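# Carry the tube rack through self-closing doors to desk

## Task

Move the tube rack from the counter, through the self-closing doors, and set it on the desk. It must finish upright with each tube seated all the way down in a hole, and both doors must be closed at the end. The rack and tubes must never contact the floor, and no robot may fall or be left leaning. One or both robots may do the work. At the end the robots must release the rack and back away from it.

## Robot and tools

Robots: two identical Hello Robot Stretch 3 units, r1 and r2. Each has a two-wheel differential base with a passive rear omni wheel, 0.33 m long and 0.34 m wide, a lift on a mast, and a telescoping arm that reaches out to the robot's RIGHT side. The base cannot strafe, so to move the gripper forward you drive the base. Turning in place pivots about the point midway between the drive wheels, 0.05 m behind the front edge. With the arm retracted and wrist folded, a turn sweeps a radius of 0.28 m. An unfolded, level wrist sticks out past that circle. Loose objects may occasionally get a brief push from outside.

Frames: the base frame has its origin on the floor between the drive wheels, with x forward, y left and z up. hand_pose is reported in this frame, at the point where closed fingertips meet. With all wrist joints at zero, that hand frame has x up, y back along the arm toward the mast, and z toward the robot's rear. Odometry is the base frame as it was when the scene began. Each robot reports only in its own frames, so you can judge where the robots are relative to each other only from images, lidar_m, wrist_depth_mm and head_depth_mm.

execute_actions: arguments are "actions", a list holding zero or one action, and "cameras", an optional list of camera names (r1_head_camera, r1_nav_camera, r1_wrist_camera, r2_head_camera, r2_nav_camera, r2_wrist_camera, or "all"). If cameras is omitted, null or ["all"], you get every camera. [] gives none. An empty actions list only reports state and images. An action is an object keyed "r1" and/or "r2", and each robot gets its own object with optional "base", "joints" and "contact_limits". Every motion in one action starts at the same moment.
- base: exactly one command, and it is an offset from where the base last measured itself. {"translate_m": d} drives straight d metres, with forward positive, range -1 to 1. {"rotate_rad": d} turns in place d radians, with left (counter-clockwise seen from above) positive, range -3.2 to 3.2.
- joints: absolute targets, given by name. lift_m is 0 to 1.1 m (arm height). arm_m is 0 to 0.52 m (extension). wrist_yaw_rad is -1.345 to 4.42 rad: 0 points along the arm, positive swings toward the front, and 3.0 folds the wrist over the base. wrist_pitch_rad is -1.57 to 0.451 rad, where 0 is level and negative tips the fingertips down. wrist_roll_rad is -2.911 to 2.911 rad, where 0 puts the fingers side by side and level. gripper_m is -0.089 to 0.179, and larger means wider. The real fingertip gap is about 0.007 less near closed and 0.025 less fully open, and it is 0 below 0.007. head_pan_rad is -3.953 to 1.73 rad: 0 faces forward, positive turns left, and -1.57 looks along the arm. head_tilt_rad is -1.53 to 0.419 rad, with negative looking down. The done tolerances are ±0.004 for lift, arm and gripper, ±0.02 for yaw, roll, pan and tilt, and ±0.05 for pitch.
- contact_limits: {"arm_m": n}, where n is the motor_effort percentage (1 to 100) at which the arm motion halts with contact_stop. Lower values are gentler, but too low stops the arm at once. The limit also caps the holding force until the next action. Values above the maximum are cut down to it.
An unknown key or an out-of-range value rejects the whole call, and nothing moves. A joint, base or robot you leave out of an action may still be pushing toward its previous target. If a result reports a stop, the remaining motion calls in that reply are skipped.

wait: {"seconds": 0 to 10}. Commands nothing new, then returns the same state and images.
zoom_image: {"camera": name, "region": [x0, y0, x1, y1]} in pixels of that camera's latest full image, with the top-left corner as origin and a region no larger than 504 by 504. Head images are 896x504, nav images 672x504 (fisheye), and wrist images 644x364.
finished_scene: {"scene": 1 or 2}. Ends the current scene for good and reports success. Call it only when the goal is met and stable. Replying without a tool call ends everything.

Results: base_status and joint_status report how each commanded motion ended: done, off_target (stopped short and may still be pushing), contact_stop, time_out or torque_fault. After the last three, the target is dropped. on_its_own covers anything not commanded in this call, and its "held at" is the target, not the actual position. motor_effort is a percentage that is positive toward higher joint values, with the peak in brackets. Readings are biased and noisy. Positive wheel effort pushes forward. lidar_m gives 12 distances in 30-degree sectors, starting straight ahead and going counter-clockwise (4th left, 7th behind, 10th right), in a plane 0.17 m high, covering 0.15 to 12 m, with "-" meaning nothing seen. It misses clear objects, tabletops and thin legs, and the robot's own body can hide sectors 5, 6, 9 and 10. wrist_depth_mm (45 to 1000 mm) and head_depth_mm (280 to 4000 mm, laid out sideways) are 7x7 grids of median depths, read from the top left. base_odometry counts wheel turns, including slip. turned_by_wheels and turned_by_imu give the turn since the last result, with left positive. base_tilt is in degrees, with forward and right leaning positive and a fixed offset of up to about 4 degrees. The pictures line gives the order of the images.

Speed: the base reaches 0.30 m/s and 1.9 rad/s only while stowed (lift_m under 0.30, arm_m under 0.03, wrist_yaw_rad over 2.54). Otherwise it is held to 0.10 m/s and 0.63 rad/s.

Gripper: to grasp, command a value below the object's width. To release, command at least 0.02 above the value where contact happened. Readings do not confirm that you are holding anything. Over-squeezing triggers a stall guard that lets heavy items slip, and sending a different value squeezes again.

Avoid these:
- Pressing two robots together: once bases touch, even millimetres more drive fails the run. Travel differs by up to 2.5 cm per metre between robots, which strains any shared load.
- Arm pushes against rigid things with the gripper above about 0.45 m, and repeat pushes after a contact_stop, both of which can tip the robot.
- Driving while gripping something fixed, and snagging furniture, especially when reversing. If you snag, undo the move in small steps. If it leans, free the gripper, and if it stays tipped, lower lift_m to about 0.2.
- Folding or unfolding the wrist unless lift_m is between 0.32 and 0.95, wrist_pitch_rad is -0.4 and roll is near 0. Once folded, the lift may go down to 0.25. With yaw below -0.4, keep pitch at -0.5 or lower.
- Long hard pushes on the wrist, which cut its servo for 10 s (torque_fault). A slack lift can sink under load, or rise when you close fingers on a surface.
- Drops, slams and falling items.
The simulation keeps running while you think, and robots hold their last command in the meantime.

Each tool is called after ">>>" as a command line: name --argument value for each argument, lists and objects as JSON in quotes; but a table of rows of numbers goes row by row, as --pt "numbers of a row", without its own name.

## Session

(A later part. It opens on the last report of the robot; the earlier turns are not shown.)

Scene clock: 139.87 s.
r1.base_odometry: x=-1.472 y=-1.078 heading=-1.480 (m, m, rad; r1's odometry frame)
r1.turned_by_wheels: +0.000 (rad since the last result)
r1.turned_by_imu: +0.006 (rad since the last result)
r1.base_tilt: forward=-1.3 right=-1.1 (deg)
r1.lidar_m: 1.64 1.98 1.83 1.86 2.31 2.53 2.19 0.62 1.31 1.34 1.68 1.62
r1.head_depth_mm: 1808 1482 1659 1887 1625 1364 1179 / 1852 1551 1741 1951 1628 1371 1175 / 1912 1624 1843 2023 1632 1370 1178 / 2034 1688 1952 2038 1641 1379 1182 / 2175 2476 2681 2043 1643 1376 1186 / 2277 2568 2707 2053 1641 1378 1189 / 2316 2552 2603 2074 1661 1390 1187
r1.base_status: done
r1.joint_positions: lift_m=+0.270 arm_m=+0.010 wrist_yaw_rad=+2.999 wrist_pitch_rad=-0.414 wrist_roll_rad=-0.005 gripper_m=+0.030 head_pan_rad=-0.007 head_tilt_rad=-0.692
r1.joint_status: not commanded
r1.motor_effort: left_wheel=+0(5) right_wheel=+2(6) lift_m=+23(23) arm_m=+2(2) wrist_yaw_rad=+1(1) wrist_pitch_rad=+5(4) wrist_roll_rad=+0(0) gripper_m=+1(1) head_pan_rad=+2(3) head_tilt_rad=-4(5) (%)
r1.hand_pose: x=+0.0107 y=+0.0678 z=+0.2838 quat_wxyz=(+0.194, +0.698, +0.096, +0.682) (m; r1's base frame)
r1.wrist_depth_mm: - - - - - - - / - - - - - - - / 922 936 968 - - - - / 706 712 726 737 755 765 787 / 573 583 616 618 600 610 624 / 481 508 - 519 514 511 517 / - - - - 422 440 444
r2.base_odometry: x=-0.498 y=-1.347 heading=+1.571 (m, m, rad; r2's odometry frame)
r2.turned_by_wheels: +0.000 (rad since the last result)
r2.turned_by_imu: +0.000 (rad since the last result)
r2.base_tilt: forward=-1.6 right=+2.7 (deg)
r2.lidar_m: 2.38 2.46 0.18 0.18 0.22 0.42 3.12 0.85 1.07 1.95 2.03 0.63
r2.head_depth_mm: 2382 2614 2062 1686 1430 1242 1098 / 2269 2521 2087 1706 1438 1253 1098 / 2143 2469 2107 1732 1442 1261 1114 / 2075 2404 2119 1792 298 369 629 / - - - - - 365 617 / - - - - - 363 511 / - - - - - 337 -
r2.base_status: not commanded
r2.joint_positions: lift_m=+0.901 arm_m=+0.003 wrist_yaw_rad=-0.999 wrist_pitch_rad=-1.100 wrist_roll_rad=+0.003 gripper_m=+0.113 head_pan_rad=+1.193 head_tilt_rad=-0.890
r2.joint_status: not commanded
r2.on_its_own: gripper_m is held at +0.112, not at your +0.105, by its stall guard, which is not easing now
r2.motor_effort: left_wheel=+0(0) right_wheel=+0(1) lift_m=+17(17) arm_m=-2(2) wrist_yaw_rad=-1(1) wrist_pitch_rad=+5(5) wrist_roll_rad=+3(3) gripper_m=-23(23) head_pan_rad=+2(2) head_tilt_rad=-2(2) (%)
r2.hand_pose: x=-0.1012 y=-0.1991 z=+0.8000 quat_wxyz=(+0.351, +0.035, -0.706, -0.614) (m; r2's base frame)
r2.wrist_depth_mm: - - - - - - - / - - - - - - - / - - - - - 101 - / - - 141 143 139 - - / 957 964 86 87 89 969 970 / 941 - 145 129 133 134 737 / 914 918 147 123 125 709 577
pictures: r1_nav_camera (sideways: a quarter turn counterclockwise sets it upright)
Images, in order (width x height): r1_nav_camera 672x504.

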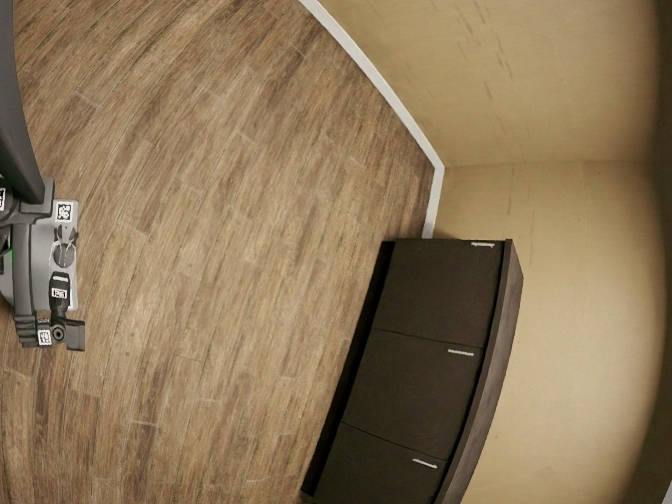

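>>> execute_actions --actions '[{"r1":{"base":{"rotate_rad":-1.72}}}]' --cameras '["r1_nav_camera"]'

>>> execute_actions --actions '[{"r1":{"base":{"translate_m":0.83}}}]' --cameras '[]'

>>> execute_actions --actions '[{"r1":{"base":{"rotate_rad":-0.99}},"r2":{"joints":{"head_pan_rad":-2.4}}}]' --cameras '["r1_nav_camera","r2_nav_camera"]'

Scene clock: 142.60 s.
r1.base_odometry: x=-1.472 y=-1.078 heading=+3.083 (m, m, rad; r1's odometry frame)
r1.turned_by_wheels: -1.720 (rad since the last result)
r1.turned_by_imu: -1.717 (rad since the last result)
r1.base_tilt: forward=-1.2 right=-1.1 (deg)
r1.lidar_m: 1.32 1.54 1.62 1.62 2.13 1.83 1.83 2.12 2.53 2.53 0.62 0.64
r1.head_depth_mm: 3004 3390 2648 2007 1618 1368 1098 / 1094 1218 1423 1735 1634 1368 1178 / 1126 1269 1437 1669 1633 1374 1178 / 1158 1300 1480 1735 1640 1375 1182 / 1183 1343 1532 1802 1649 1379 1192 / 1218 1377 1598 1867 1658 1377 1190 / 1256 1429 1641 1917 1652 1381 1189
r1.base_status: done
r1.joint_positions: lift_m=+0.270 arm_m=+0.010 wrist_yaw_rad=+2.999 wrist_pitch_rad=-0.414 wrist_roll_rad=-0.005 gripper_m=+0.030 head_pan_rad=-0.007 head_tilt_rad=-0.692
r1.joint_status: not commanded
r1.motor_effort: left_wheel=+2(9) right_wheel=-1(4) lift_m=+23(23) arm_m=+2(2) wrist_yaw_rad=+1(1) wrist_pitch_rad=+5(4) wrist_roll_rad=+0(1) gripper_m=-1(0) head_pan_rad=+4(3) head_tilt_rad=-3(4) (%)
r1.hand_pose: x=+0.0107 y=+0.0678 z=+0.2838 quat_wxyz=(+0.194, +0.698, +0.096, +0.682) (m; r1's base frame)
r1.wrist_depth_mm: - - - - - - - / - - - - - - - / 920 914 971 - - - - / 716 711 728 748 743 770 778 / 577 588 621 621 618 614 628 / 487 503 - 518 515 509 527 / - - - - 421 437 449
r2.base_odometry: x=-0.498 y=-1.347 heading=+1.571 (m, m, rad; r2's odometry frame)
r2.turned_by_wheels: +0.000 (rad since the last result)
r2.turned_by_imu: +0.000 (rad since the last result)
r2.base_tilt: forward=-1.6 right=+2.7 (deg)
r2.lidar_m: 2.38 2.45 0.18 0.18 0.22 0.42 3.12 0.85 1.06 1.95 2.03 0.62
r2.head_depth_mm: 2406 2635 2090 1704 1426 1239 1096 / 2265 2536 2098 1702 1445 1250 1102 / 2169 2469 2111 1718 1454 1256 1107 / 2064 2383 2107 1784 298 368 631 / - - - - - 365 618 / - - - - - 362 511 / - - - - - 337 -
r2.base_status: not commanded
r2.joint_positions: lift_m=+0.901 arm_m=+0.003 wrist_yaw_rad=-0.999 wrist_pitch_rad=-1.100 wrist_roll_rad=+0.003 gripper_m=+0.113 head_pan_rad=+1.193 head_tilt_rad=-0.890
r2.joint_status: not commanded
r2.on_its_own: gripper_m is held at +0.112, not at your +0.105, by its stall guard, which is not easing now
r2.motor_effort: left_wheel=+0(0) right_wheel=+0(1) lift_m=+17(17) arm_m=-2(2) wrist_yaw_rad=-1(1) wrist_pitch_rad=+5(5) wrist_roll_rad=+3(3) gripper_m=-23(23) head_pan_rad=+2(2) head_tilt_rad=-1(3) (%)
r2.hand_pose: x=-0.1012 y=-0.1991 z=+0.8000 quat_wxyz=(+0.351, +0.035, -0.706, -0.614) (m; r2's base frame)
r2.wrist_depth_mm: - - - - - - - / - - - - - - - / - - - - - 101 - / - - 140 143 139 - - / 964 998 86 87 90 - 986 / 957 - 146 129 133 133 737 / 907 886 148 122 125 717 585
pictures: r1_nav_camera (sideways: a quarter turn counterclockwise sets it upright)
Images, in order (width x height): r1_nav_camera 672x504.

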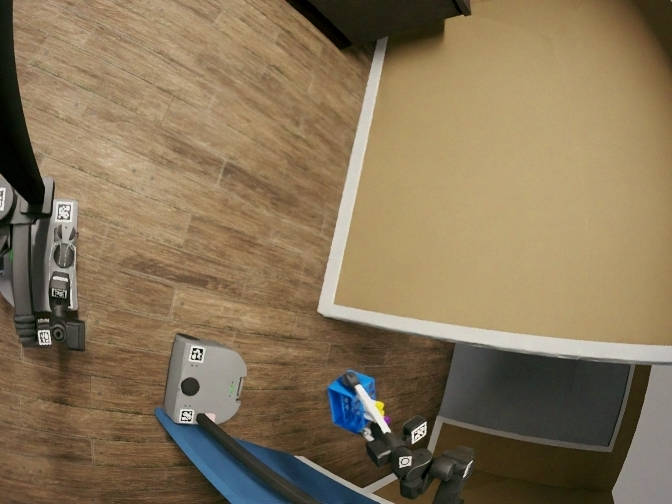

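Scene clock: 147.17 s.
r1.base_odometry: x=-2.301 y=-1.029 heading=+3.083 (m, m, rad; r1's odometry frame)
r1.turned_by_wheels: +0.000 (rad since the last result)
r1.turned_by_imu: +0.005 (rad since the last result)
r1.base_tilt: forward=-1.3 right=-1.1 (deg)
r1.lidar_m: 0.53 0.61 1.07 1.38 1.63 2.63 2.63 3.05 0.59 0.86 1.98 0.53
r1.head_depth_mm: 399 445 502 576 675 812 1111 / 409 458 518 597 706 864 1092 / 420 471 536 621 738 911 1125 / 432 486 555 645 774 968 1159 / 443 501 575 674 815 1025 1173 / 456 517 596 701 857 1104 1188 / 469 533 617 736 909 1186 1191
r1.base_status: done
r1.joint_positions: lift_m=+0.270 arm_m=+0.010 wrist_yaw_rad=+2.999 wrist_pitch_rad=-0.414 wrist_roll_rad=-0.005 gripper_m=+0.030 head_pan_rad=-0.007 head_tilt_rad=-0.692
r1.joint_status: not commanded
r1.motor_effort: left_wheel=+2(8) right_wheel=-1(3) lift_m=+23(23) arm_m=+1(2) wrist_yaw_rad=+1(1) wrist_pitch_rad=+4(5) wrist_roll_rad=+0(0) gripper_m=+0(0) head_pan_rad=+3(3) head_tilt_rad=-5(4) (%)
r1.hand_pose: x=+0.0107 y=+0.0678 z=+0.2838 quat_wxyz=(+0.194, +0.698, +0.096, +0.682) (m; r1's base frame)
r1.wrist_depth_mm: - - - - - - 798 / - - - - - - 779 / 915 934 978 - - - 760 / 709 707 732 735 763 774 715 / 575 580 618 623 606 615 628 / 488 504 - 519 518 514 524 / - - - - 424 441 446
r2.base_odometry: x=-0.498 y=-1.347 heading=+1.571 (m, m, rad; r2's odometry frame)
r2.turned_by_wheels: +0.000 (rad since the last result)
r2.turned_by_imu: +0.000 (rad since the last result)
r2.base_tilt: forward=-1.6 right=+2.6 (deg)
r2.lidar_m: 2.38 2.45 0.18 0.18 0.22 0.42 3.11 0.85 0.59 0.68 2.03 2.50
r2.head_depth_mm: 2385 2605 2064 1702 1430 1241 1101 / 2279 2510 2102 1713 1445 1252 1104 / 2153 2471 2111 1729 1456 1265 1108 / 2078 2358 2152 1800 298 368 629 / - - - - - 365 617 / - - - - - 363 512 / - - - - - 337 -
r2.base_status: not commanded
r2.joint_positions: lift_m=+0.901 arm_m=+0.003 wrist_yaw_rad=-0.999 wrist_pitch_rad=-1.100 wrist_roll_rad=+0.003 gripper_m=+0.113 head_pan_rad=+1.193 head_tilt_rad=-0.890
r2.joint_status: not commanded
r2.on_its_own: gripper_m is held at +0.112, not at your +0.105, by its stall guard, which is not easing now
r2.motor_effort: left_wheel=+0(0) right_wheel=+0(1) lift_m=+17(17) arm_m=-2(2) wrist_yaw_rad=-1(2) wrist_pitch_rad=+5(5) wrist_roll_rad=+3(3) gripper_m=-23(23) head_pan_rad=+2(3) head_tilt_rad=-2(2) (%)
r2.hand_pose: x=-0.1012 y=-0.1991 z=+0.8000 quat_wxyz=(+0.351, +0.035, -0.706, -0.614) (m; r2's base frame)
r2.wrist_depth_mm: - - - - - - - / 502 - - - - - - / 466 526 554 - - 102 - / 506 830 141 143 140 - - / 993 981 86 88 89 - 983 / 945 - 146 130 133 134 758 / 910 896 147 123 125 716 580
pictures: none
No camera images: the call's "cameras" was empty. Leave "cameras" out to get every camera's image.

Scene clock: 149.30 s.
r1.base_odometry: x=-2.301 y=-1.029 heading=+2.093 (m, m, rad; r1's odometry frame)
r1.turned_by_wheels: -0.990 (rad since the last result)
r1.turned_by_imu: -0.989 (rad since the last result)
r1.base_tilt: forward=-1.1 right=-1.1 (deg)
r1.lidar_m: 2.06 0.53 0.53 0.64 1.21 1.39 1.71 2.63 2.64 0.60 0.59 0.89
r1.head_depth_mm: 1690 1834 1362 1422 1505 1364 1175 / 1834 2008 2241 2036 1637 1368 1178 / 2020 2255 2442 2038 1635 1379 1182 / 2259 2552 2680 2038 1639 1369 1182 / 2532 2917 2670 2039 1641 1380 1166 / 2774 3083 2717 2062 1604 881 1060 / 2640 2873 2609 594 665 779 916
r1.base_status: done
r1.joint_positions: lift_m=+0.270 arm_m=+0.010 wrist_yaw_rad=+2.999 wrist_pitch_rad=-0.414 wrist_roll_rad=-0.005 gripper_m=+0.030 head_pan_rad=-0.007 head_tilt_rad=-0.692
r1.joint_status: not commanded
r1.motor_effort: left_wheel=+2(8) right_wheel=-2(5) lift_m=+23(23) arm_m=+1(2) wrist_yaw_rad=+1(1) wrist_pitch_rad=+4(4) wrist_roll_rad=+1(0) gripper_m=-1(0) head_pan_rad=+4(3) head_tilt_rad=-4(3) (%)
r1.hand_pose: x=+0.0107 y=+0.0678 z=+0.2838 quat_wxyz=(+0.194, +0.698, +0.096, +0.682) (m; r1's base frame)
r1.wrist_depth_mm: - - 871 695 559 478 410 / - - 937 735 594 495 425 / 909 926 908 783 632 523 446 / 713 714 737 748 663 553 468 / 579 583 610 620 612 574 483 / 488 508 - 522 522 512 491 / - - - - 419 439 442
r2.base_odometry: x=-0.498 y=-1.347 heading=+1.571 (m, m, rad; r2's odometry frame)
r2.turned_by_wheels: +0.000 (rad since the last result)
r2.turned_by_imu: +0.000 (rad since the last result)
r2.base_tilt: forward=-1.5 right=+2.7 (deg)
r2.lidar_m: 2.38 2.46 0.18 0.18 0.22 0.42 3.13 0.85 0.58 1.95 2.02 2.50
r2.head_depth_mm: 715 871 1952 1685 1494 - 1066 / 757 863 1007 1233 - - 1123 / 826 952 1123 1318 - 1199 1145 / 897 1052 1276 1461 - 452 1100 / 986 1179 1457 1727 - - - / 1102 1336 1706 1833 - - - / 1238 1553 1895 986 - - -
r2.base_status: not commanded
r2.joint_positions: lift_m=+0.901 arm_m=+0.003 wrist_yaw_rad=-0.999 wrist_pitch_rad=-1.100 wrist_roll_rad=+0.003 gripper_m=+0.113 head_pan_rad=-2.393 head_tilt_rad=-0.890
r2.joint_status: all done
r2.on_its_own: gripper_m is held at +0.112, not at your +0.105, by its stall guard, which is not easing now
r2.motor_effort: left_wheel=+1(1) right_wheel=+1(1) lift_m=+17(17) arm_m=-2(1) wrist_yaw_rad=-2(0) wrist_pitch_rad=+5(5) wrist_roll_rad=+3(3) gripper_m=-23(23) head_pan_rad=-3(32) head_tilt_rad=-2(3) (%)
r2.hand_pose: x=-0.1012 y=-0.1991 z=+0.8000 quat_wxyz=(+0.351, +0.035, -0.706, -0.614) (m; r2's base frame)
r2.wrist_depth_mm: 526 584 - - - - - / 553 628 - - - - - / - 604 909 - - 101 - / - 513 140 144 139 - - / - 978 86 88 89 - 956 / 957 - 147 129 133 134 741 / 874 913 147 123 124 716 579
pictures: r1_nav_camera (sideways: a quarter turn counterclockwise sets it upright), r2_nav_camera (sideways: a quarter turn counterclockwise sets it upright)
Images, in order (width x height): r1_nav_camera 672x504, r2_nav_camera 672x504.

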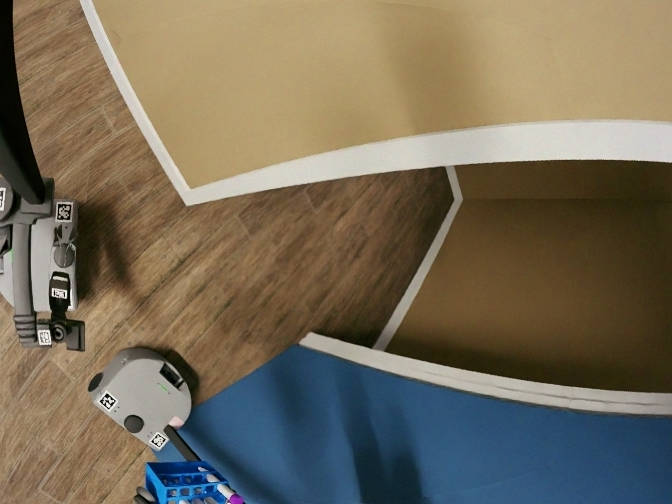

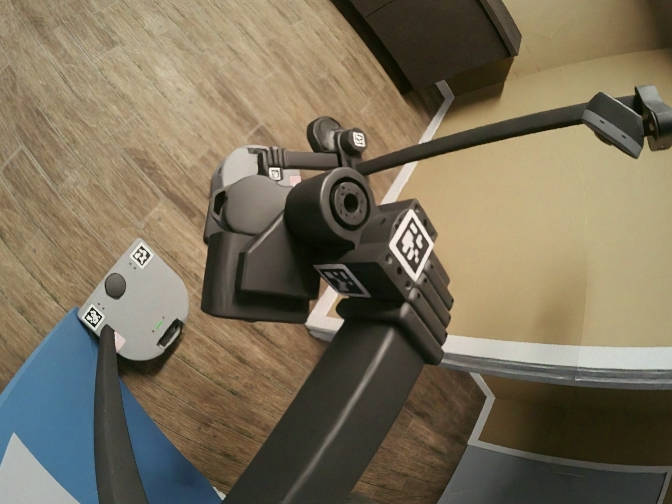

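>>> execute_actions --actions '[{"r1":{"base":{"rotate_rad":-0.12}}}]' --cameras '[]'

>>> execute_actions --actions '[{"r1":{"base":{"translate_m":0.68},"joints":{"head_pan_rad":0.8,"head_tilt_rad":-0.4}}}]' --cameras '["r1_nav_camera","r2_nav_camera","r1_head_camera"]'

Scene clock: 150.67 s.
r1.base_odometry: x=-2.301 y=-1.029 heading=+1.973 (m, m, rad; r1's odometry frame)
r1.turned_by_wheels: -0.120 (rad since the last result)
r1.turned_by_imu: -0.120 (rad since the last result)
r1.base_tilt: forward=-1.2 right=-1.1 (deg)
r1.lidar_m: 1.25 0.53 0.52 0.59 0.98 1.38 1.58 2.64 2.63 2.97 0.59 0.85
r1.head_depth_mm: 985 1066 1138 1246 1383 1367 1180 / 1671 1825 1377 1503 1586 1369 1176 / 1815 2038 2306 2025 1639 1373 1178 / 1986 2240 2472 2017 1639 1376 1182 / 2190 2483 2630 2054 1649 1382 1190 / 2403 2803 2695 2062 1646 1381 1116 / 2706 3036 2735 2059 1607 798 921
r1.base_status: done
r1.joint_positions: lift_m=+0.270 arm_m=+0.010 wrist_yaw_rad=+2.999 wrist_pitch_rad=-0.414 wrist_roll_rad=-0.005 gripper_m=+0.030 head_pan_rad=-0.007 head_tilt_rad=-0.692
r1.joint_status: not commanded
r1.motor_effort: left_wheel=+2(7) right_wheel=-1(5) lift_m=+23(23) arm_m=+2(1) wrist_yaw_rad=+1(1) wrist_pitch_rad=+5(4) wrist_roll_rad=+0(0) gripper_m=+0(0) head_pan_rad=+4(3) head_tilt_rad=-5(5) (%)
r1.hand_pose: x=+0.0107 y=+0.0678 z=+0.2838 quat_wxyz=(+0.194, +0.698, +0.096, +0.682) (m; r1's base frame)
r1.wrist_depth_mm: - - 752 632 540 462 410 / - - 807 677 563 490 430 / 919 936 857 729 604 521 451 / 709 726 741 716 642 546 477 / 570 582 615 621 608 569 490 / 485 510 - 520 518 515 511 / - - - - 423 440 444
r2.base_odometry: x=-0.498 y=-1.347 heading=+1.571 (m, m, rad; r2's odometry frame)
r2.turned_by_wheels: +0.000 (rad since the last result)
r2.turned_by_imu: +0.000 (rad since the last result)
r2.base_tilt: forward=-1.4 right=+2.7 (deg)
r2.lidar_m: 2.38 2.44 0.18 0.18 0.22 0.42 3.13 0.85 0.58 1.95 2.02 2.49
r2.head_depth_mm: 714 869 1949 1694 1494 - 1066 / 758 862 1004 1230 - - 1125 / 822 950 1122 1319 - 1193 1153 / 899 1052 1274 1469 - 452 1095 / 989 1179 1459 1723 - - - / 1099 1334 1715 1832 - - - / 1241 1546 1751 991 - - -
r2.base_status: not commanded
r2.joint_positions: lift_m=+0.901 arm_m=+0.003 wrist_yaw_rad=-0.999 wrist_pitch_rad=-1.100 wrist_roll_rad=+0.003 gripper_m=+0.113 head_pan_rad=-2.393 head_tilt_rad=-0.890
r2.joint_status: not commanded
r2.on_its_own: gripper_m is held at +0.112, not at your +0.105, by its stall guard, which is not easing now
r2.motor_effort: left_wheel=+1(0) right_wheel=+1(1) lift_m=+17(17) arm_m=-1(2) wrist_yaw_rad=-1(1) wrist_pitch_rad=+5(5) wrist_roll_rad=+3(3) gripper_m=-23(23) head_pan_rad=-3(3) head_tilt_rad=-3(2) (%)
r2.hand_pose: x=-0.1012 y=-0.1991 z=+0.8000 quat_wxyz=(+0.351, +0.035, -0.706, -0.614) (m; r2's base frame)
r2.wrist_depth_mm: 548 578 - - - - - / 555 630 - - - - - / - 595 923 - - 101 - / - 524 140 143 139 - - / 984 991 87 87 89 - 987 / 954 - 146 129 133 134 754 / 877 889 148 123 125 722 589
pictures: none
No camera images: the call's "cameras" was empty. Leave "cameras" out to get every camera's image.

Scene clock: 154.73 s.
r1.base_odometry: x=-2.567 y=-0.403 heading=+1.973 (m, m, rad; r1's odometry frame)
r1.turned_by_wheels: +0.000 (rad since the last result)
r1.turned_by_imu: +0.004 (rad since the last result)
r1.base_tilt: forward=-1.2 right=-1.0 (deg)
r1.lidar_m: 1.36 2.26 1.95 1.07 0.32 1.91 2.15 3.10 0.65 0.51 0.50 0.53
r1.head_depth_mm: 2083 2224 2415 2594 2252 1713 1385 / 2073 2213 2397 2604 2252 1714 1382 / 2073 2217 2380 2615 2276 1724 1387 / 2082 2215 2408 2581 2269 1728 1392 / 2067 2226 2375 2589 2295 1739 1395 / 2044 2208 2369 2575 2271 1747 1390 / 2059 2199 2363 2542 2316 1742 1400
r1.base_status: done
r1.joint_positions: lift_m=+0.270 arm_m=+0.010 wrist_yaw_rad=+2.999 wrist_pitch_rad=-0.414 wrist_roll_rad=-0.005 gripper_m=+0.030 head_pan_rad=+0.793 head_tilt_rad=-0.408
r1.joint_status: all done
r1.motor_effort: left_wheel=+2(8) right_wheel=-1(3) lift_m=+23(23) arm_m=+2(2) wrist_yaw_rad=+1(1) wrist_pitch_rad=+4(4) wrist_roll_rad=+0(0) gripper_m=+0(1) head_pan_rad=+3(33) head_tilt_rad=+3(28) (%)
r1.hand_pose: x=+0.0107 y=+0.0678 z=+0.2838 quat_wxyz=(+0.194, +0.698, +0.096, +0.682) (m; r1's base frame)
r1.wrist_depth_mm: 265 - - - - - - / 284 - - - - - - / 323 316 950 - - - - / 474 340 738 745 765 779 790 / 533 378 617 614 604 613 627 / 485 420 - 522 523 514 522 / - - - - 422 440 446
r2.base_odometry: x=-0.498 y=-1.347 heading=+1.571 (m, m, rad; r2's odometry frame)
r2.turned_by_wheels: +0.000 (rad since the last result)
r2.turned_by_imu: +0.000 (rad since the last result)
r2.base_tilt: forward=-1.5 right=+2.6 (deg)
r2.lidar_m: 2.38 2.45 0.18 0.18 0.22 0.42 0.68 0.77 1.06 1.95 2.02 2.49
r2.head_depth_mm: 715 871 1944 980 942 - 1064 / 758 861 1005 1154 - - 1124 / 823 949 1120 1317 - 1194 1147 / 901 1050 1269 1467 - 452 1099 / 987 1168 1457 1727 - - - / 1102 1335 1712 1822 - - - / 1239 1545 2028 1853 - - -
r2.base_status: not commanded
r2.joint_positions: lift_m=+0.901 arm_m=+0.003 wrist_yaw_rad=-0.999 wrist_pitch_rad=-1.100 wrist_roll_rad=+0.003 gripper_m=+0.113 head_pan_rad=-2.393 head_tilt_rad=-0.890
r2.joint_status: not commanded
r2.on_its_own: gripper_m is held at +0.112, not at your +0.105, by its stall guard, which is not easing now
r2.motor_effort: left_wheel=-1(0) right_wheel=+1(1) lift_m=+17(17) arm_m=-1(2) wrist_yaw_rad=-1(0) wrist_pitch_rad=+5(5) wrist_roll_rad=+3(3) gripper_m=-23(23) head_pan_rad=-3(3) head_tilt_rad=-3(3) (%)
r2.hand_pose: x=-0.1012 y=-0.1991 z=+0.8000 quat_wxyz=(+0.351, +0.035, -0.706, -0.614) (m; r2's base frame)
r2.wrist_depth_mm: - - - - 623 - - / - - - - 990 588 - / - - - - 929 101 - / - - 141 143 139 - - / 996 983 87 88 89 - 969 / 932 - 146 130 133 134 728 / 902 894 147 123 124 731 586
pictures: r1_head_camera (sideways: a quarter turn clockwise sets it upright), r1_nav_camera (sideways: a quarter turn counterclockwise sets it upright), r2_nav_camera (sideways: a quarter turn counterclockwise sets it upright)
Images, in order (width x height): r1_head_camera 896x504, r1_nav_camera 672x504, r2_nav_camera 672x504.

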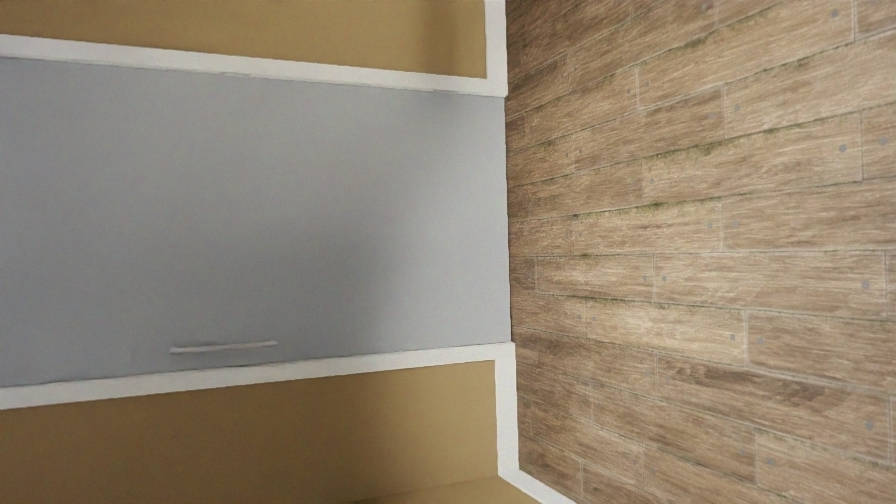

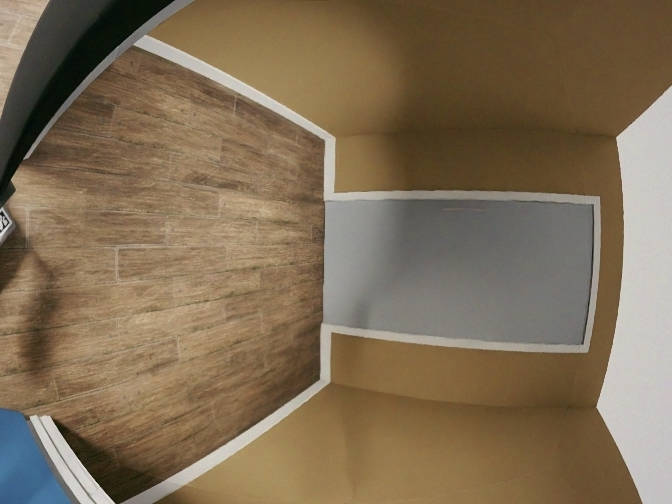

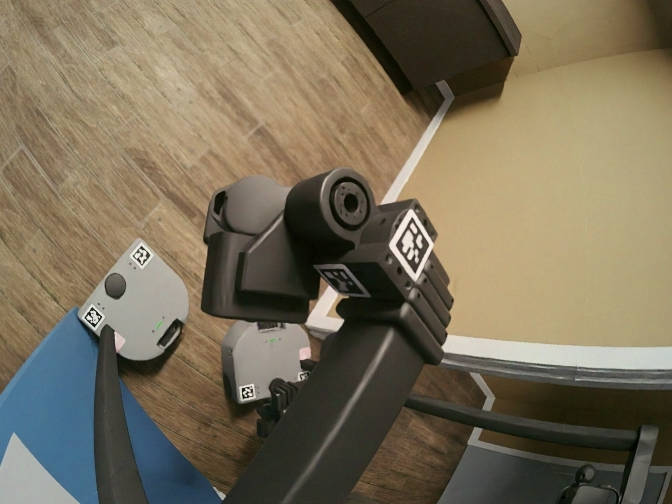

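>>> execute_actions --actions '[{"r1":{"base":{"rotate_rad":1.017},"joints":{"head_pan_rad":-0.1}},"r2":{"base":{"rotate_rad":-0.12},"joints":{"head_pan_rad":-2.9,"head_tilt_rad":-1.0}}}]' --cameras '["r1_nav_camera"]'

>>> execute_actions --actions '[{"r1":{"base":{"translate_m":1.0}},"r2":{"base":{"translate_m":-0.35}}}]' --cameras '["r2_nav_camera"]'

Scene clock: 157.70 s.
r1.base_odometry: x=-2.567 y=-0.403 heading=+2.990 (m, m, rad; r1's odometry frame)
r1.turned_by_wheels: +1.017 (rad since the last result)
r1.turned_by_imu: +1.015 (rad since the last result)
r1.base_tilt: forward=-1.2 right=-1.1 (deg)
r1.lidar_m: 2.11 1.10 0.32 1.90 2.11 3.12 0.67 0.52 0.50 0.53 1.34 2.13
r1.head_depth_mm: 2007 2151 2317 2498 2251 1708 1386 / 2033 2173 2352 2553 2249 1705 1387 / 2054 2207 2381 2605 2273 1718 1380 / 2077 2215 2401 2608 2284 1715 1391 / 2077 2259 2427 2646 2260 1730 1393 / 2114 2271 2436 2603 2310 1737 1395 / 1992 2018 2019 2055 2040 1734 1402
r1.base_status: done
r1.joint_positions: lift_m=+0.270 arm_m=+0.010 wrist_yaw_rad=+2.999 wrist_pitch_rad=-0.414 wrist_roll_rad=-0.005 gripper_m=+0.030 head_pan_rad=-0.093 head_tilt_rad=-0.408
r1.joint_status: all done
r1.motor_effort: left_wheel=+0(6) right_wheel=+2(7) lift_m=+23(23) arm_m=+2(2) wrist_yaw_rad=+1(1) wrist_pitch_rad=+4(5) wrist_roll_rad=+1(1) gripper_m=+0(0) head_pan_rad=-2(36) head_tilt_rad=+2(4) (%)
r1.hand_pose: x=+0.0107 y=+0.0678 z=+0.2838 quat_wxyz=(+0.194, +0.698, +0.096, +0.682) (m; r1's base frame)
r1.wrist_depth_mm: - - - - 327 307 804 / - - - - 349 337 875 / 912 946 969 963 376 375 919 / 713 716 738 743 409 708 789 / 579 579 617 619 447 600 631 / 489 505 - 523 490 515 517 / - - - - 419 443 448
r2.base_odometry: x=-0.498 y=-1.347 heading=+1.451 (m, m, rad; r2's odometry frame)
r2.turned_by_wheels: -0.120 (rad since the last result)
r2.turned_by_imu: -0.121 (rad since the last result)
r2.base_tilt: forward=-1.6 right=+2.6 (deg)
r2.lidar_m: 2.38 2.40 2.37 0.18 0.20 0.34 0.68 0.62 0.96 1.95 1.98 2.61
r2.head_depth_mm: 2706 2211 1960 - - 1149 1026 / 2706 2268 1865 1117 - 1173 - / 2788 2263 1870 1331 - 1202 - / 2801 2306 1884 979 - 1211 - / 2820 2243 1774 964 - 1175 1120 / 556 2231 1117 1246 - 448 - / 793 847 1033 1231 - 424 -
r2.base_status: done
r2.joint_positions: lift_m=+0.901 arm_m=+0.003 wrist_yaw_rad=-0.999 wrist_pitch_rad=-1.100 wrist_roll_rad=+0.003 gripper_m=+0.113 head_pan_rad=-2.893 head_tilt_rad=-0.987
r2.joint_status: all done
r2.on_its_own: gripper_m is held at +0.112, not at your +0.105, by its stall guard, which is not easing now
r2.motor_effort: left_wheel=+3(8) right_wheel=-2(4) lift_m=+17(17) arm_m=-1(1) wrist_yaw_rad=-1(0) wrist_pitch_rad=+5(5) wrist_roll_rad=+3(3) gripper_m=-23(23) head_pan_rad=-3(25) head_tilt_rad=-3(10) (%)
r2.hand_pose: x=-0.1012 y=-0.1991 z=+0.8000 quat_wxyz=(+0.351, +0.035, -0.706, -0.614) (m; r2's base frame)
r2.wrist_depth_mm: - - - - 557 - - / - - - - 559 585 - / - - - - 940 101 - / - - 141 144 129 - - / 977 967 86 87 89 973 766 / 976 - 146 129 133 134 621 / 914 878 148 123 124 662 517
pictures: r1_nav_camera (sideways: a quarter turn counterclockwise sets it upright)
Images, in order (width x height): r1_nav_camera 672x504.

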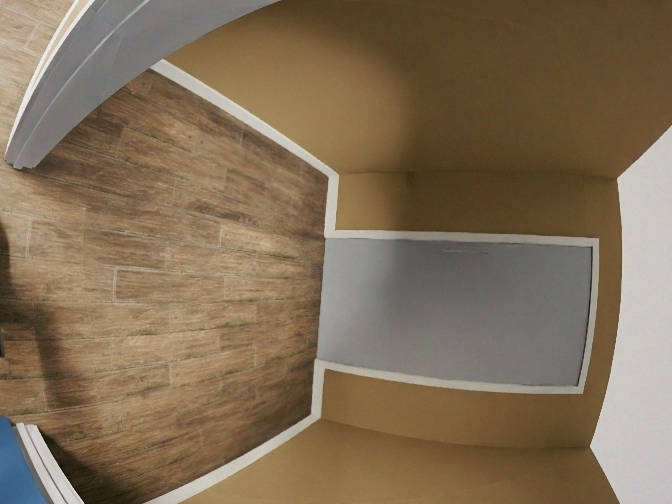

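Scene clock: 162.63 s.
r1.base_odometry: x=-3.556 y=-0.252 heading=+2.990 (m, m, rad; r1's odometry frame)
r1.turned_by_wheels: +0.000 (rad since the last result)
r1.turned_by_imu: +0.006 (rad since the last result)
r1.base_tilt: forward=-1.2 right=-1.1 (deg)
r1.lidar_m: 1.44 0.87 0.72 0.72 0.80 0.80 1.35 1.13 1.39 1.38 1.55 1.45
r1.head_depth_mm: 1173 1255 1357 1462 1594 1685 1379 / 1188 1271 1368 1481 1619 1709 1389 / 1199 1281 1386 1510 1645 1723 1390 / 1204 1282 1393 1520 1657 1722 1394 / 1225 1306 1424 1539 1707 1741 1398 / 1241 1332 1443 1573 1713 1733 1399 / 1250 1351 1437 1548 1604 1619 1405
r1.base_status: done
r1.joint_positions: lift_m=+0.270 arm_m=+0.010 wrist_yaw_rad=+2.999 wrist_pitch_rad=-0.414 wrist_roll_rad=-0.005 gripper_m=+0.030 head_pan_rad=-0.093 head_tilt_rad=-0.407
r1.joint_status: not commanded
r1.motor_effort: left_wheel=-1(3) right_wheel=+2(7) lift_m=+23(23) arm_m=+2(2) wrist_yaw_rad=+0(1) wrist_pitch_rad=+5(5) wrist_roll_rad=+0(0) gripper_m=+1(1) head_pan_rad=-3(3) head_tilt_rad=+4(5) (%)
r1.hand_pose: x=+0.0107 y=+0.0678 z=+0.2838 quat_wxyz=(+0.194, +0.698, +0.096, +0.682) (m; r1's base frame)
r1.wrist_depth_mm: 728 - 704 691 679 664 658 / 803 - 755 742 734 711 688 / 832 834 805 800 782 769 773 / 704 723 729 746 758 762 777 / 574 582 618 627 617 610 625 / 486 503 - 516 516 512 515 / - - - - 422 442 440
r2.base_odometry: x=-0.539 y=-1.694 heading=+1.451 (m, m, rad; r2's odometry frame)
r2.turned_by_wheels: +0.000 (rad since the last result)
r2.turned_by_imu: +0.000 (rad since the last result)
r2.base_tilt: forward=-1.5 right=+2.6 (deg)
r2.lidar_m: 0.30 0.19 0.18 0.18 0.22 0.44 2.73 1.30 0.60 1.07 2.02 2.54
r2.head_depth_mm: 2498 2209 1950 - - 1149 1081 / 2520 2248 1860 1535 - 1178 - / 2535 2261 1868 1585 - 1200 - / 2564 2308 1664 1619 - 1205 - / 2595 2327 1638 1657 - 1183 1120 / 2517 2237 1930 1680 - 447 - / 2176 2167 1949 1720 - 425 -
r2.base_status: done
r2.joint_positions: lift_m=+0.901 arm_m=+0.003 wrist_yaw_rad=-0.999 wrist_pitch_rad=-1.100 wrist_roll_rad=+0.003 gripper_m=+0.113 head_pan_rad=-2.893 head_tilt_rad=-0.988
r2.joint_status: not commanded
r2.on_its_own: gripper_m is held at +0.112, not at your +0.105, by its stall guard, which is not easing now
r2.motor_effort: left_wheel=+1(6) right_wheel=+0(5) lift_m=+17(17) arm_m=-1(2) wrist_yaw_rad=+0(2) wrist_pitch_rad=+5(5) wrist_roll_rad=+3(3) gripper_m=-23(23) head_pan_rad=-3(3) head_tilt_rad=-3(4) (%)
r2.hand_pose: x=-0.1012 y=-0.1991 z=+0.8000 quat_wxyz=(+0.351, +0.035, -0.706, -0.614) (m; r2's base frame)
r2.wrist_depth_mm: 940 694 538 - - - - / - - 708 - - - - / - - 966 - - 101 - / - - 140 141 129 - - / 973 990 86 88 89 - - / 947 - 146 129 132 134 757 / 887 885 148 123 124 716 591
pictures: r2_nav_camera (sideways: a quarter turn counterclockwise sets it upright)
Images, in order (width x height): r2_nav_camera 672x504.

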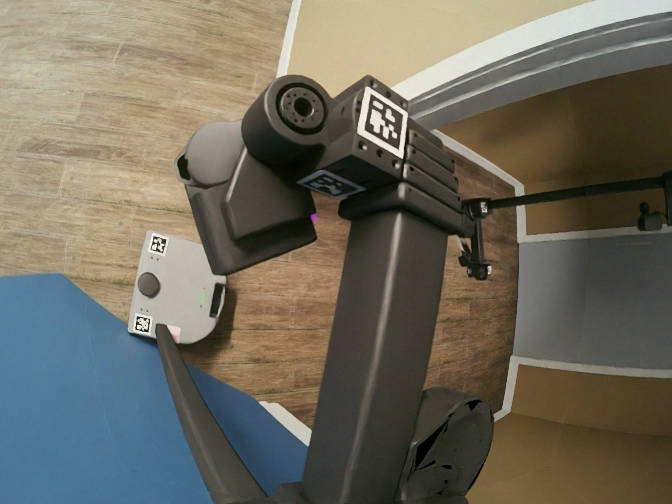

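>>> execute_actions --actions '[]'

Scene clock: 163.70 s.
r1.base_odometry: x=-3.556 y=-0.252 heading=+2.990 (m, m, rad; r1's odometry frame)
r1.turned_by_wheels: +0.000 (rad since the last result)
r1.turned_by_imu: +0.000 (rad since the last result)
r1.base_tilt: forward=-1.3 right=-1.0 (deg)
r1.lidar_m: 1.44 0.87 0.72 0.72 0.80 0.80 1.35 1.13 1.39 1.39 1.54 1.44
r1.head_depth_mm: 1177 1258 1351 1462 1594 1679 1378 / 1183 1276 1371 1481 1622 1704 1382 / 1193 1284 1387 1504 1647 1714 1396 / 1211 1285 1396 1527 1648 1717 1391 / 1231 1320 1423 1535 1694 1739 1396 / 1236 1335 1439 1570 1714 1740 1400 / 1252 1350 1442 1540 1616 1609 1395
r1.base_status: done
r1.joint_positions: lift_m=+0.270 arm_m=+0.010 wrist_yaw_rad=+2.999 wrist_pitch_rad=-0.414 wrist_roll_rad=-0.005 gripper_m=+0.030 head_pan_rad=-0.093 head_tilt_rad=-0.407
r1.joint_status: not commanded
r1.motor_effort: left_wheel=-2(3) right_wheel=+1(7) lift_m=+23(23) arm_m=+2(2) wrist_yaw_rad=+0(1) wrist_pitch_rad=+5(5) wrist_roll_rad=+0(0) gripper_m=+0(1) head_pan_rad=-3(3) head_tilt_rad=+3(5) (%)
r1.hand_pose: x=+0.0107 y=+0.0678 z=+0.2838 quat_wxyz=(+0.194, +0.698, +0.096, +0.682) (m; r1's base frame)
r1.wrist_depth_mm: 725 - 694 688 686 671 652 / 792 - 761 757 723 724 695 / 823 844 801 802 789 766 756 / 708 713 735 752 766 770 784 / 575 576 622 614 608 609 622 / 485 507 - 520 517 514 518 / - - - - 418 437 447
r2.base_odometry: x=-0.539 y=-1.694 heading=+1.451 (m, m, rad; r2's odometry frame)
r2.turned_by_wheels: +0.000 (rad since the last result)
r2.turned_by_imu: +0.000 (rad since the last result)
r2.base_tilt: forward=-1.4 right=+2.7 (deg)
r2.lidar_m: 0.30 0.19 0.18 0.18 0.22 0.44 2.73 1.30 0.60 1.07 2.01 2.53
r2.head_depth_mm: 2488 2228 1976 - - 1145 1077 / 2516 2246 1849 1549 - 1173 - / 2549 2276 1871 1592 - 1200 - / 2576 2299 1675 1609 - 1215 - / 2622 2352 1628 1649 - 1176 1121 / 2516 2243 1937 1683 - 447 - / 2180 2201 1946 1720 - 425 -
r2.base_status: done
r2.joint_positions: lift_m=+0.901 arm_m=+0.003 wrist_yaw_rad=-0.999 wrist_pitch_rad=-1.100 wrist_roll_rad=+0.003 gripper_m=+0.113 head_pan_rad=-2.893 head_tilt_rad=-0.988
r2.joint_status: not commanded
r2.on_its_own: gripper_m is held at +0.112, not at your +0.105, by its stall guard, which is not easing now
r2.motor_effort: left_wheel=+2(6) right_wheel=-1(5) lift_m=+17(17) arm_m=-2(2) wrist_yaw_rad=-1(2) wrist_pitch_rad=+5(5) wrist_roll_rad=+3(3) gripper_m=-23(23) head_pan_rad=-3(3) head_tilt_rad=-3(4) (%)
r2.hand_pose: x=-0.1012 y=-0.1991 z=+0.8000 quat_wxyz=(+0.351, +0.035, -0.706, -0.614) (m; r2's base frame)
r2.wrist_depth_mm: 909 696 543 - - - - / - 961 721 - - - - / - - 942 - - 101 - / - - 141 141 130 - - / 975 980 86 88 89 995 - / 947 - 146 129 133 134 755 / 897 878 147 123 125 725 608
pictures: r1_head_camera (sideways: a quarter turn clockwise sets it upright), r1_nav_camera (sideways: a quarter turn counterclockwise sets it upright), r1_wrist_camera, r2_head_camera (sideways: a quarter turn clockwise sets it upright), r2_nav_camera (sideways: a quarter turn counterclockwise sets it upright), r2_wrist_camera
Images, in order (width x height): r1_head_camera 896x504, r1_nav_camera 672x504, r1_wrist_camera 644x364, r2_head_camera 896x504, r2_nav_camera 672x504, r2_wrist_camera 644x364.

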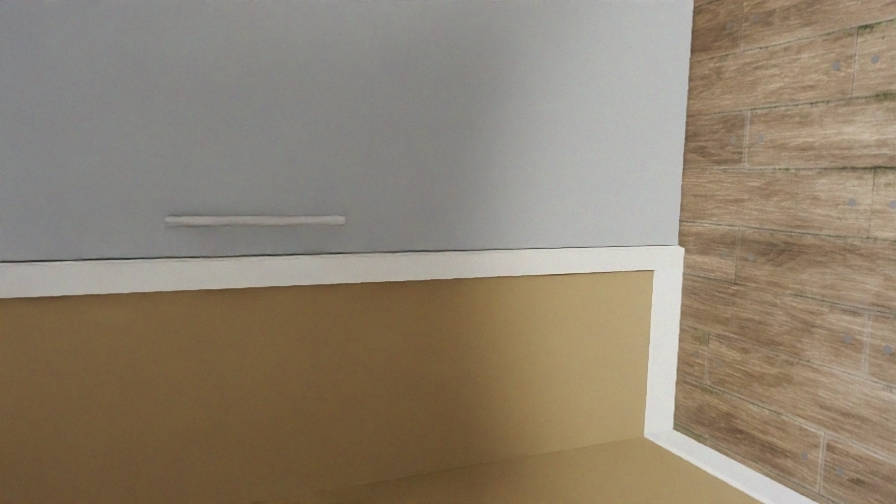

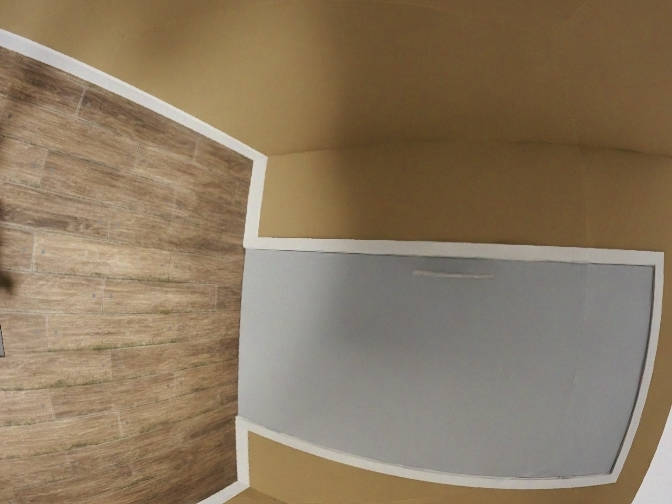

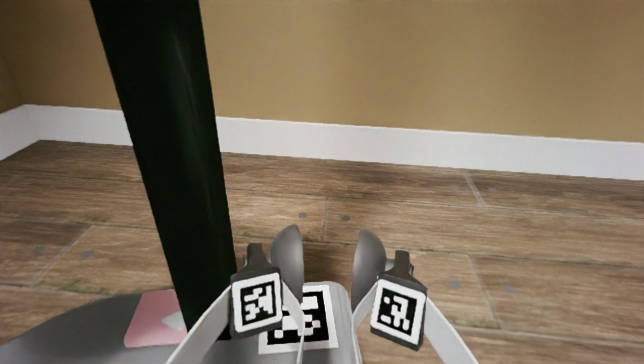

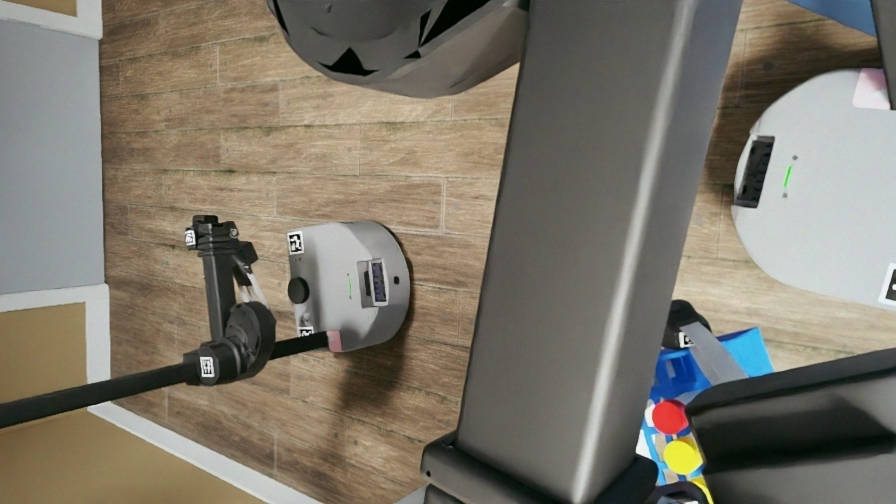

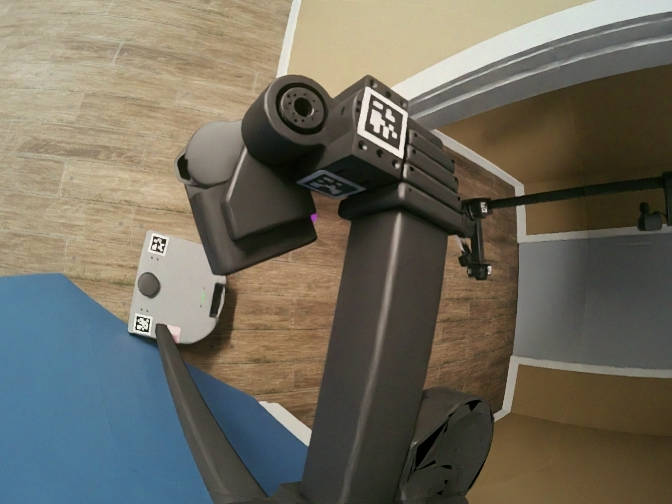

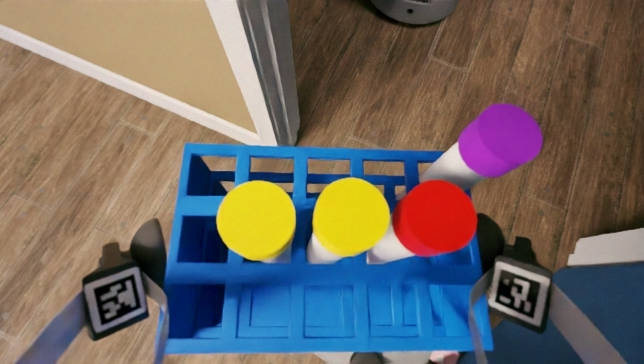

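>>> execute_actions --actions '[{"r1":{"base":{"translate_m":0.5}},"r2":{"base":{"translate_m":-0.35}}}]' --cameras '["r2_nav_camera","r2_wrist_camera"]'

>>> execute_actions --actions '[{"r1":{"base":{"rotate_rad":1.37},"joints":{"lift_m":0.6}},"r2":{"base":{"translate_m":-0.3}}}]' --cameras '["r2_nav_camera","r2_wrist_camera"]'

Scene clock: 168.63 s.
r1.base_odometry: x=-4.050 y=-0.177 heading=+2.990 (m, m, rad; r1's odometry frame)
r1.turned_by_wheels: +0.000 (rad since the last result)
r1.turned_by_imu: +0.002 (rad since the last result)
r1.base_tilt: forward=-1.3 right=-1.1 (deg)
r1.lidar_m: 0.94 0.75 0.62 0.62 0.69 1.12 1.28 1.57 1.49 1.48 1.14 0.95
r1.head_depth_mm: 759 809 873 942 1026 1128 1253 / 764 822 884 956 1049 1148 1280 / 774 823 883 966 1058 1167 1283 / 772 833 899 973 1070 1187 1302 / 791 852 913 996 1092 1205 1323 / 801 859 926 1011 1111 1232 1331 / 808 872 943 1025 1125 1255 1328
r1.base_status: done
r1.joint_positions: lift_m=+0.270 arm_m=+0.010 wrist_yaw_rad=+2.999 wrist_pitch_rad=-0.414 wrist_roll_rad=-0.005 gripper_m=+0.030 head_pan_rad=-0.093 head_tilt_rad=-0.407
r1.joint_status: not commanded
r1.motor_effort: left_wheel=+0(2) right_wheel=+1(6) lift_m=+23(23) arm_m=+1(2) wrist_yaw_rad=+0(1) wrist_pitch_rad=+5(5) wrist_roll_rad=+0(0) gripper_m=+0(0) head_pan_rad=-2(2) head_tilt_rad=+3(4) (%)
r1.hand_pose: x=+0.0107 y=+0.0678 z=+0.2838 quat_wxyz=(+0.194, +0.698, +0.097, +0.682) (m; r1's base frame)
r1.wrist_depth_mm: 649 - 621 606 587 579 570 / 704 - 663 652 637 628 619 / 752 750 727 701 699 675 665 / 711 716 732 733 712 715 704 / 577 580 615 616 598 616 625 / 484 503 - 520 514 516 519 / - - - - 419 439 444
r2.base_odometry: x=-0.581 y=-2.042 heading=+1.451 (m, m, rad; r2's odometry frame)
r2.turned_by_wheels: +0.000 (rad since the last result)
r2.turned_by_imu: +0.000 (rad since the last result)
r2.base_tilt: forward=-1.5 right=+2.7 (deg)
r2.lidar_m: 0.18 0.15 0.15 0.18 0.32 1.28 2.43 1.48 1.18 0.48 2.07 0.30
r2.head_depth_mm: 2179 2230 1960 - - 1151 1086 / 2195 2240 1852 1541 - 1175 - / 2225 2302 1880 1586 - 1192 - / 2244 2295 1838 1635 - 1206 - / 2272 2139 1731 1665 - 1182 1124 / 2306 1460 1816 1672 - 448 - / 2155 2248 1961 1728 - 424 -
r2.base_status: done
r2.joint_positions: lift_m=+0.901 arm_m=+0.003 wrist_yaw_rad=-0.999 wrist_pitch_rad=-1.100 wrist_roll_rad=+0.003 gripper_m=+0.113 head_pan_rad=-2.893 head_tilt_rad=-0.988
r2.joint_status: not commanded
r2.on_its_own: gripper_m is held at +0.112, not at your +0.105, by its stall guard, which is not easing now
r2.motor_effort: left_wheel=+4(12) right_wheel=-1(5) lift_m=+17(17) arm_m=-2(2) wrist_yaw_rad=-1(1) wrist_pitch_rad=+5(5) wrist_roll_rad=+3(3) gripper_m=-23(23) head_pan_rad=-2(3) head_tilt_rad=-3(4) (%)
r2.hand_pose: x=-0.1012 y=-0.1991 z=+0.8000 quat_wxyz=(+0.351, +0.035, -0.706, -0.614) (m; r2's base frame)
r2.wrist_depth_mm: 894 - - - - - - / 320 - - - - - - / 334 467 - - - 101 - / 363 479 140 143 130 - - / 976 576 87 88 89 987 - / 967 - 146 130 133 134 960 / 915 875 147 123 125 933 924
pictures: r2_nav_camera (sideways: a quarter turn counterclockwise sets it upright), r2_wrist_camera
Images, in order (width x height): r2_nav_camera 672x504, r2_wrist_camera 644x364.

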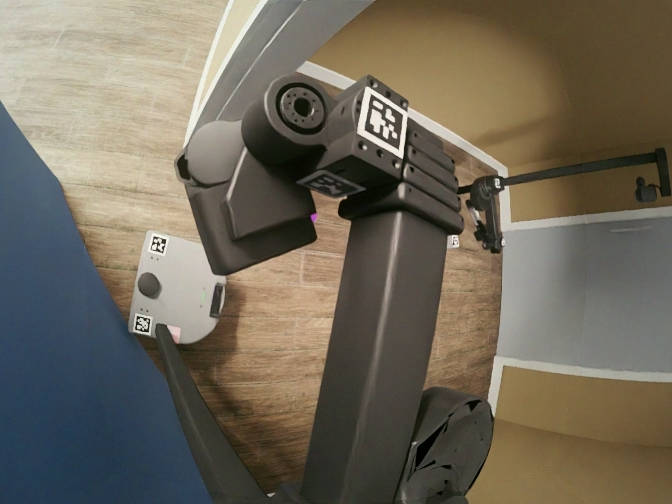

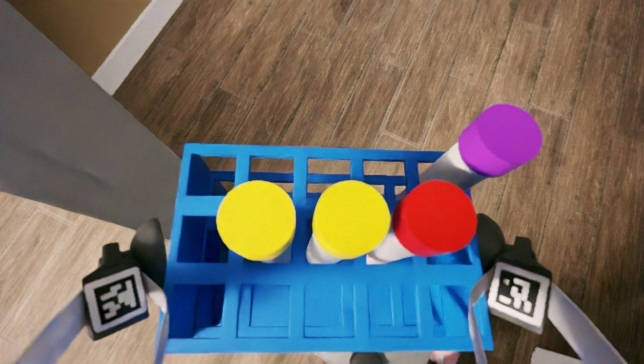

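Scene clock: 172.80 s.
r1.base_odometry: x=-4.050 y=-0.177 heading=-1.923 (m, m, rad; r1's odometry frame)
r1.turned_by_wheels: +1.370 (rad since the last result)
r1.turned_by_imu: +1.370 (rad since the last result)
r1.base_tilt: forward=-1.3 right=-1.0 (deg)
r1.lidar_m: 0.62 0.64 0.87 1.28 1.42 1.54 1.48 1.35 0.99 0.94 0.90 0.65
r1.head_depth_mm: 510 548 592 645 706 781 875 / 505 543 586 636 698 769 859 / 502 536 580 630 688 759 845 / 496 532 574 621 680 748 833 / 491 527 567 613 670 739 824 / 487 522 563 608 662 731 808 / 483 517 556 601 654 718 796
r1.base_status: done
r1.joint_positions: lift_m=+0.600 arm_m=+0.010 wrist_yaw_rad=+2.999 wrist_pitch_rad=-0.414 wrist_roll_rad=-0.005 gripper_m=+0.030 head_pan_rad=-0.093 head_tilt_rad=-0.407
r1.joint_status: all done
r1.motor_effort: left_wheel=+0(6) right_wheel=+2(6) lift_m=+35(35) arm_m=+1(2) wrist_yaw_rad=+1(1) wrist_pitch_rad=+4(4) wrist_roll_rad=+1(0) gripper_m=-1(0) head_pan_rad=-2(2) head_tilt_rad=+4(4) (%)
r1.hand_pose: x=+0.0107 y=+0.0677 z=+0.6133 quat_wxyz=(+0.194, +0.698, +0.097, +0.682) (m; r1's base frame)
r1.wrist_depth_mm: - - - - - 903 647 / - - - - - 902 655 / - - - - - 910 665 / - - - - - 927 661 / - - - - - 937 669 / 869 871 - 885 934 872 671 / 758 761 - 764 766 802 681
r2.base_odometry: x=-0.617 y=-2.340 heading=+1.451 (m, m, rad; r2's odometry frame)
r2.turned_by_wheels: +0.000 (rad since the last result)
r2.turned_by_imu: +0.000 (rad since the last result)
r2.base_tilt: forward=-1.6 right=+2.7 (deg)
r2.lidar_m: 0.18 0.19 0.23 0.41 0.99 1.22 2.13 1.11 1.22 0.93 0.31 0.20
r2.head_depth_mm: 1907 2131 1983 - - 1149 1088 / 1929 2158 1861 1538 - 1174 - / 1928 2167 1892 1596 - 1201 - / 1959 2198 1887 1618 - 1210 - / 1910 2229 1668 1597 - 1173 1120 / 986 2180 1852 1633 - 447 - / 1905 2228 1948 1731 - 425 -
r2.base_status: done
r2.joint_positions: lift_m=+0.901 arm_m=+0.003 wrist_yaw_rad=-0.999 wrist_pitch_rad=-1.100 wrist_roll_rad=+0.003 gripper_m=+0.113 head_pan_rad=-2.893 head_tilt_rad=-0.988
r2.joint_status: not commanded
r2.on_its_own: gripper_m is held at +0.112, not at your +0.105, by its stall guard, which is not easing now
r2.motor_effort: left_wheel=+3(5) right_wheel=-2(5) lift_m=+17(17) arm_m=-2(2) wrist_yaw_rad=-1(0) wrist_pitch_rad=+5(5) wrist_roll_rad=+3(3) gripper_m=-23(23) head_pan_rad=-3(3) head_tilt_rad=-3(3) (%)
r2.hand_pose: x=-0.1012 y=-0.1991 z=+0.8000 quat_wxyz=(+0.351, +0.035, -0.706, -0.614) (m; r2's base frame)
r2.wrist_depth_mm: 896 - - - - - - / 959 - - - - - - / - - - - - 101 - / - - 140 143 130 - - / 959 - 86 88 89 - 986 / 627 - 146 129 133 134 952 / 493 726 148 122 124 897 897
pictures: r2_nav_camera (sideways: a quarter turn counterclockwise sets it upright), r2_wrist_camera
Images, in order (width x height): r2_nav_camera 672x504, r2_wrist_camera 644x364.

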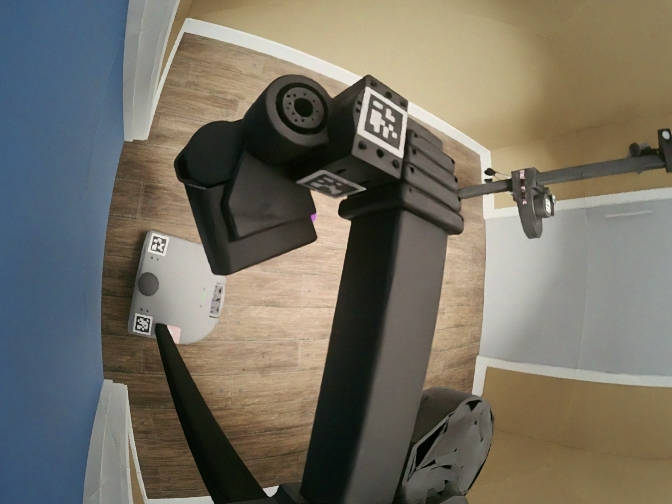

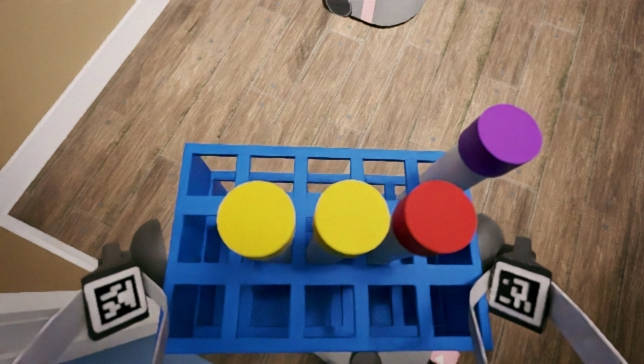

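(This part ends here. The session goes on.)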